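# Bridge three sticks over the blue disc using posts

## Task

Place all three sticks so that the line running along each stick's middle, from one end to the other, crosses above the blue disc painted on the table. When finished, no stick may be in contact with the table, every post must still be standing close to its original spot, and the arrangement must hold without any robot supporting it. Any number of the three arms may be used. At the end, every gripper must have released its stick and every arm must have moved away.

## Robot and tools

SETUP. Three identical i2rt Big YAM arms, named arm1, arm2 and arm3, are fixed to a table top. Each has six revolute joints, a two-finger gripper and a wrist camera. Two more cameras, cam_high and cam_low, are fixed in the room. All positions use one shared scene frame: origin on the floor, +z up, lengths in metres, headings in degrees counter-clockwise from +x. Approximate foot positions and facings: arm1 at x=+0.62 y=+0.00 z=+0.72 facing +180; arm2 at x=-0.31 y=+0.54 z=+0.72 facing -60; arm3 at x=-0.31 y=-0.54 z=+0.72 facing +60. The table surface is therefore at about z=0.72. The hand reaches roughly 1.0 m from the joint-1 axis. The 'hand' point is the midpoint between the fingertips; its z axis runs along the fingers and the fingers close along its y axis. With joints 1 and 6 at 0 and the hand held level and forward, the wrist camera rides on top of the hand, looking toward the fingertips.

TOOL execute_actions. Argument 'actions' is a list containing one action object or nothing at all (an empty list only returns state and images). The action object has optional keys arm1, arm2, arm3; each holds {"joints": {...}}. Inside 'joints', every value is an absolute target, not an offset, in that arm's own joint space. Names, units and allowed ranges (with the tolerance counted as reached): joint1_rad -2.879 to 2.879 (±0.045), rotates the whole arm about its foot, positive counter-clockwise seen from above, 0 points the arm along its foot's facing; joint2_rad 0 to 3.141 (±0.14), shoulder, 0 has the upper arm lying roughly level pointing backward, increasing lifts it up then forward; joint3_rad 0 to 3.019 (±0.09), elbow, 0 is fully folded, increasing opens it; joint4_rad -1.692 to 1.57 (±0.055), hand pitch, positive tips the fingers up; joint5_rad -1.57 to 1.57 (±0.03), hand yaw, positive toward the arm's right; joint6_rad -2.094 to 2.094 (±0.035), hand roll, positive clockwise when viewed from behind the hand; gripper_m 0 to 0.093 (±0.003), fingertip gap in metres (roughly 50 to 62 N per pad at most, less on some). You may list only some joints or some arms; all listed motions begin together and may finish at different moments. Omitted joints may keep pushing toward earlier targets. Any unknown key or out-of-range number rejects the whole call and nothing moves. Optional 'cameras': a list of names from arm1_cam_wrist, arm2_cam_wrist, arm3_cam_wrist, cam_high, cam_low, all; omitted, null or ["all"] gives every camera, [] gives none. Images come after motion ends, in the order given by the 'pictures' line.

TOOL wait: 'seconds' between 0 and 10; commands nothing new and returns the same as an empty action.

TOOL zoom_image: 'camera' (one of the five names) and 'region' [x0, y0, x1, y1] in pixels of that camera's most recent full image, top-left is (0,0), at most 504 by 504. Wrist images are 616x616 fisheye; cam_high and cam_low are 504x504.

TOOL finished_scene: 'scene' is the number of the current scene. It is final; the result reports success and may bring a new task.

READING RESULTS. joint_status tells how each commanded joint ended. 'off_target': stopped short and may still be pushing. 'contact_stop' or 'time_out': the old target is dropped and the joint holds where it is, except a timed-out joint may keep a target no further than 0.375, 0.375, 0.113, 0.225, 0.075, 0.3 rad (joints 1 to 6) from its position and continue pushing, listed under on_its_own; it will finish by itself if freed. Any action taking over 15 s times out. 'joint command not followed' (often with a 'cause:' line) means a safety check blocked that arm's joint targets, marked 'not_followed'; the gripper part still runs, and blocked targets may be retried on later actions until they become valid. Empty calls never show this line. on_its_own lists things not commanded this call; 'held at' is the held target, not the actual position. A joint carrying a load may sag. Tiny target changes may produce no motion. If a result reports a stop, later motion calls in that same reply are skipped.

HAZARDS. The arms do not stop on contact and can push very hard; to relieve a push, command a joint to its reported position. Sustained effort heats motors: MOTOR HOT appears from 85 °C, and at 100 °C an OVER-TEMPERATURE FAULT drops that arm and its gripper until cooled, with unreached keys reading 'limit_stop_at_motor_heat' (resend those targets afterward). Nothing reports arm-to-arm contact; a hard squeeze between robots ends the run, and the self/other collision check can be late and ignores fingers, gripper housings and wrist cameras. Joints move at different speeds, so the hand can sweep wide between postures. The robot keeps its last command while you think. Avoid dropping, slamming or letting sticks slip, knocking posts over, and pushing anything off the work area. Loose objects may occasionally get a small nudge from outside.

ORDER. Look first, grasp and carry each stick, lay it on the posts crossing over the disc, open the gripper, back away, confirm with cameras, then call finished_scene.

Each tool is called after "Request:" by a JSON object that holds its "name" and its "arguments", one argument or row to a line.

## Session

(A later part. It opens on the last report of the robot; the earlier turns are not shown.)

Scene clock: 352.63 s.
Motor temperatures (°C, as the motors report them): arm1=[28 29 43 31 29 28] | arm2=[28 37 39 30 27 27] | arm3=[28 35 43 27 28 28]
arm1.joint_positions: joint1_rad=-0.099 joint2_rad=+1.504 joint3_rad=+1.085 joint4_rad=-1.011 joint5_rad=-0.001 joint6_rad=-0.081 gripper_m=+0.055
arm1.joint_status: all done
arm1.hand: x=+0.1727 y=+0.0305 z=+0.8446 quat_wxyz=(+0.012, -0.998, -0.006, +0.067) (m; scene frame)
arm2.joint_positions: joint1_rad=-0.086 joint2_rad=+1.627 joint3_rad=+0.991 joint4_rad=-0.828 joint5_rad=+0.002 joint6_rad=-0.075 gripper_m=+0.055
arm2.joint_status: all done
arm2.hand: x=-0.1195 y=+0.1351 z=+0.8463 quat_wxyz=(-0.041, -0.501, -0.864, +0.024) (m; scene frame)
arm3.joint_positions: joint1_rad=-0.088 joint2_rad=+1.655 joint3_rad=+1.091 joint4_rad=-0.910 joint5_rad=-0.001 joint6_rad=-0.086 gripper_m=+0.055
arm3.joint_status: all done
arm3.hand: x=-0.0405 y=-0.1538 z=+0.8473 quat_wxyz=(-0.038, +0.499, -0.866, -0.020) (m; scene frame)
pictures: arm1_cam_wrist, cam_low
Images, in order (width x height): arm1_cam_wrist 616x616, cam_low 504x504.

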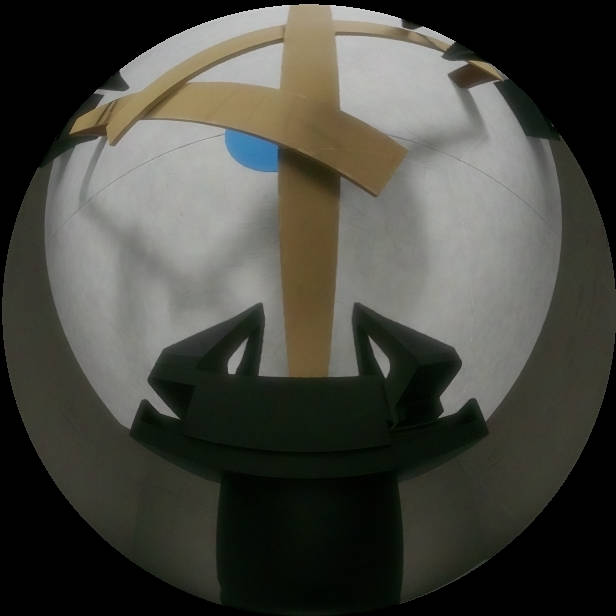

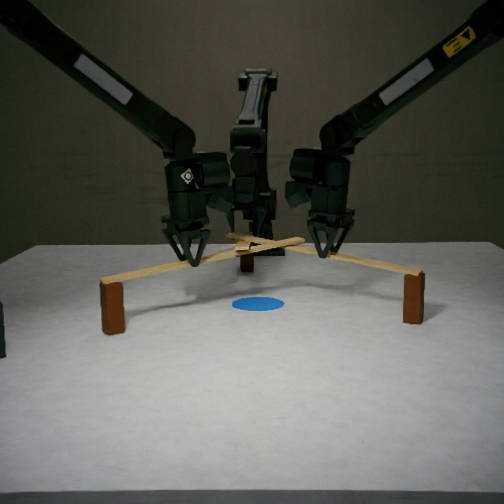

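Request:
{"name": "execute_actions", "arguments": {
  "actions": [
    {"arm1": {"joints": {"joint2_rad": 0.95}}, "arm2": {"joints": {"joint2_rad": 1.05}}, "arm3": {"joints": {"joint2_rad": 1.08}}}
  ]
}}

Request:
{"name": "zoom_image", "arguments": {
  "camera": "cam_high",
  "region": [170, 170, 350, 320]
}}

Scene clock: 354.97 s.
Motor temperatures (°C, as the motors report them): arm1=[28 29 43 31 29 28] | arm2=[28 37 39 30 27 27] | arm3=[28 35 43 27 28 28]
arm1.joint_positions: joint1_rad=-0.099 joint2_rad=+0.951 joint3_rad=+1.085 joint4_rad=-1.011 joint5_rad=-0.001 joint6_rad=-0.081 gripper_m=+0.055
arm1.joint_status: all done
arm1.hand: x=+0.2260 y=+0.0234 z=+1.0709 quat_wxyz=(+0.032, -0.941, -0.007, +0.336) (m; scene frame)
arm2.joint_positions: joint1_rad=-0.086 joint2_rad=+1.037 joint3_rad=+0.987 joint4_rad=-0.825 joint5_rad=+0.002 joint6_rad=-0.075 gripper_m=+0.055
arm2.joint_status: all done
arm2.hand: x=-0.1278 y=+0.1471 z=+1.0961 quat_wxyz=(-0.278, -0.474, -0.814, +0.186) (m; scene frame)
arm3.joint_positions: joint1_rad=-0.088 joint2_rad=+1.078 joint3_rad=+1.100 joint4_rad=-0.910 joint5_rad=-0.001 joint6_rad=-0.086 gripper_m=+0.055
arm3.joint_status: all done
arm3.hand: x=-0.0546 y=-0.1749 z=+1.1085 quat_wxyz=(-0.298, +0.471, -0.818, -0.141) (m; scene frame)
pictures: arm1_cam_wrist, arm2_cam_wrist, arm3_cam_wrist, cam_high, cam_low
Images, in order (width x height): arm1_cam_wrist 616x616, arm2_cam_wrist 616x616, arm3_cam_wrist 616x616, cam_high 504x504, cam_low 504x504.

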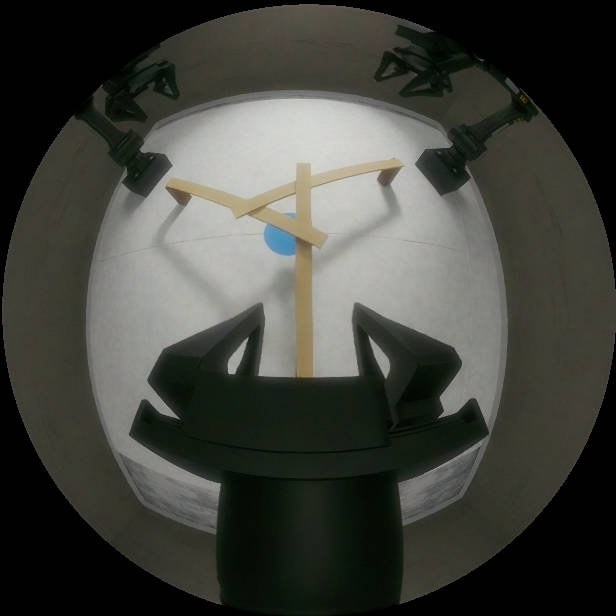

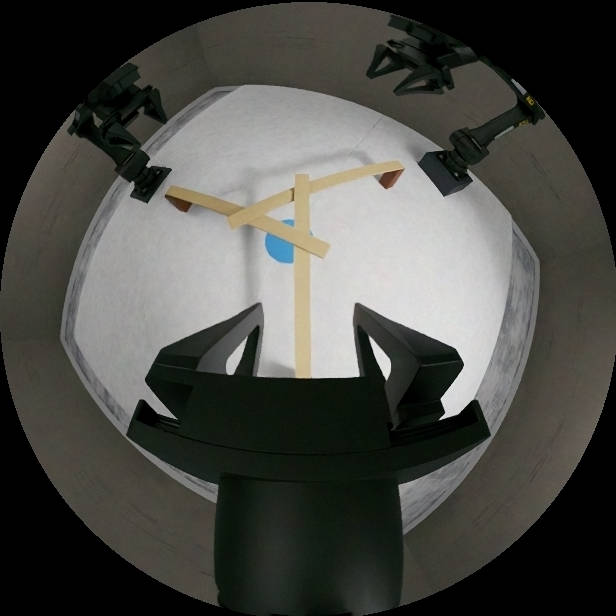

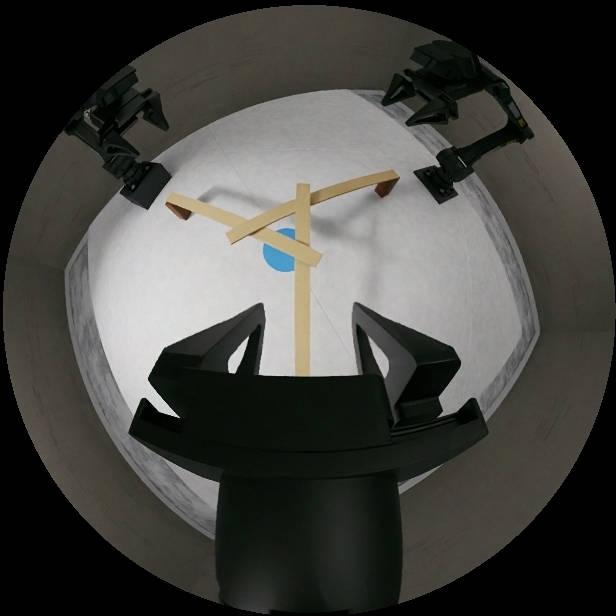

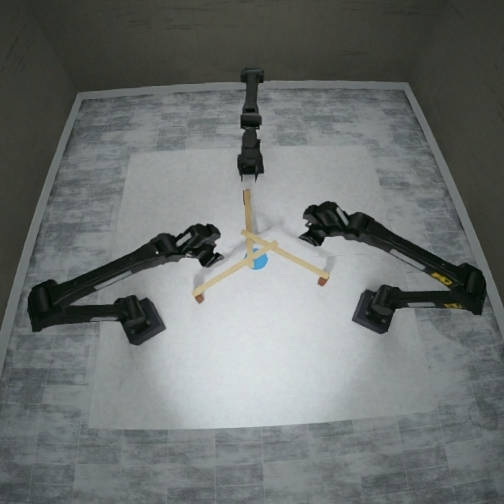

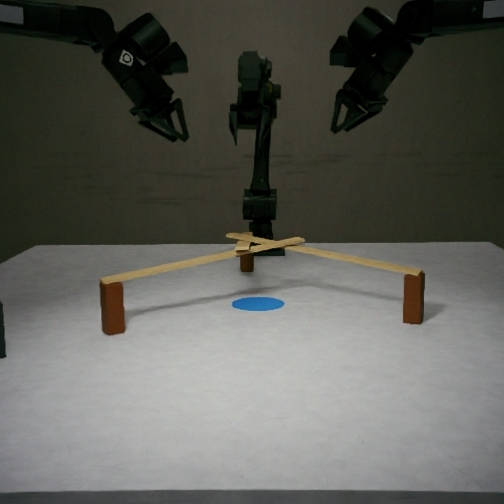

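Region (170, 170, 350, 320) of cam_high's 504x504 image, scaled by 2.800, with more detail than that image has.

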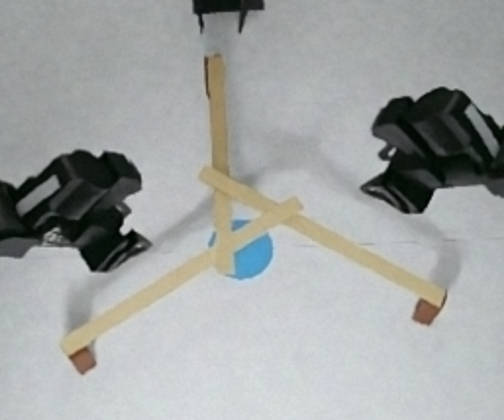

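Request:
{"name": "zoom_image", "arguments": {
  "camera": "arm1_cam_wrist",
  "region": [240, 150, 360, 270]
}}

Request:
{"name": "zoom_image", "arguments": {
  "camera": "arm2_cam_wrist",
  "region": [240, 160, 360, 280]
}}

Request:
{"name": "zoom_image", "arguments": {
  "camera": "arm3_cam_wrist",
  "region": [240, 170, 360, 290]
}}

Region (240, 150, 360, 270) of arm1_cam_wrist's 616x616 image, scaled by 4.200, with more detail than that image has.

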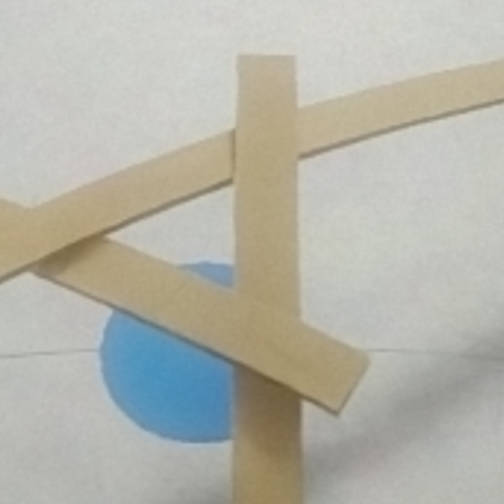

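Region (240, 160, 360, 280) of arm2_cam_wrist's 616x616 image, scaled by 4.200, with more detail than that image has.

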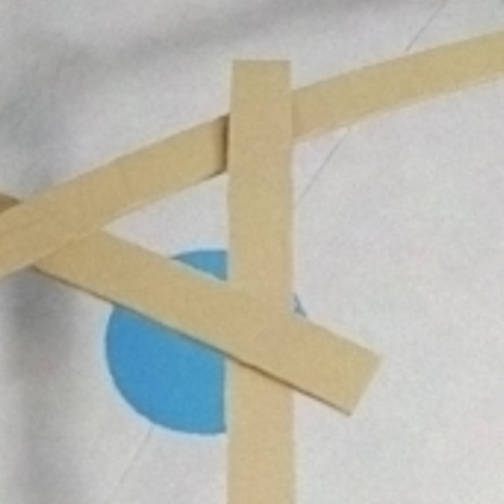

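Region (240, 170, 360, 290) of arm3_cam_wrist's 616x616 image, scaled by 4.200, with more detail than that image has.

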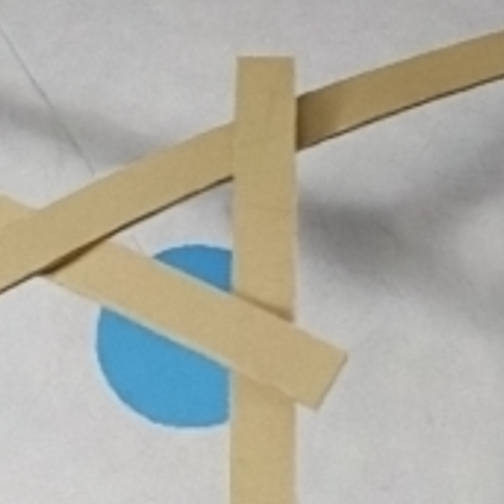

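Request:
{"name": "finished_scene", "arguments": {
  "scene": 1
}}

The scene is finished: the task was done.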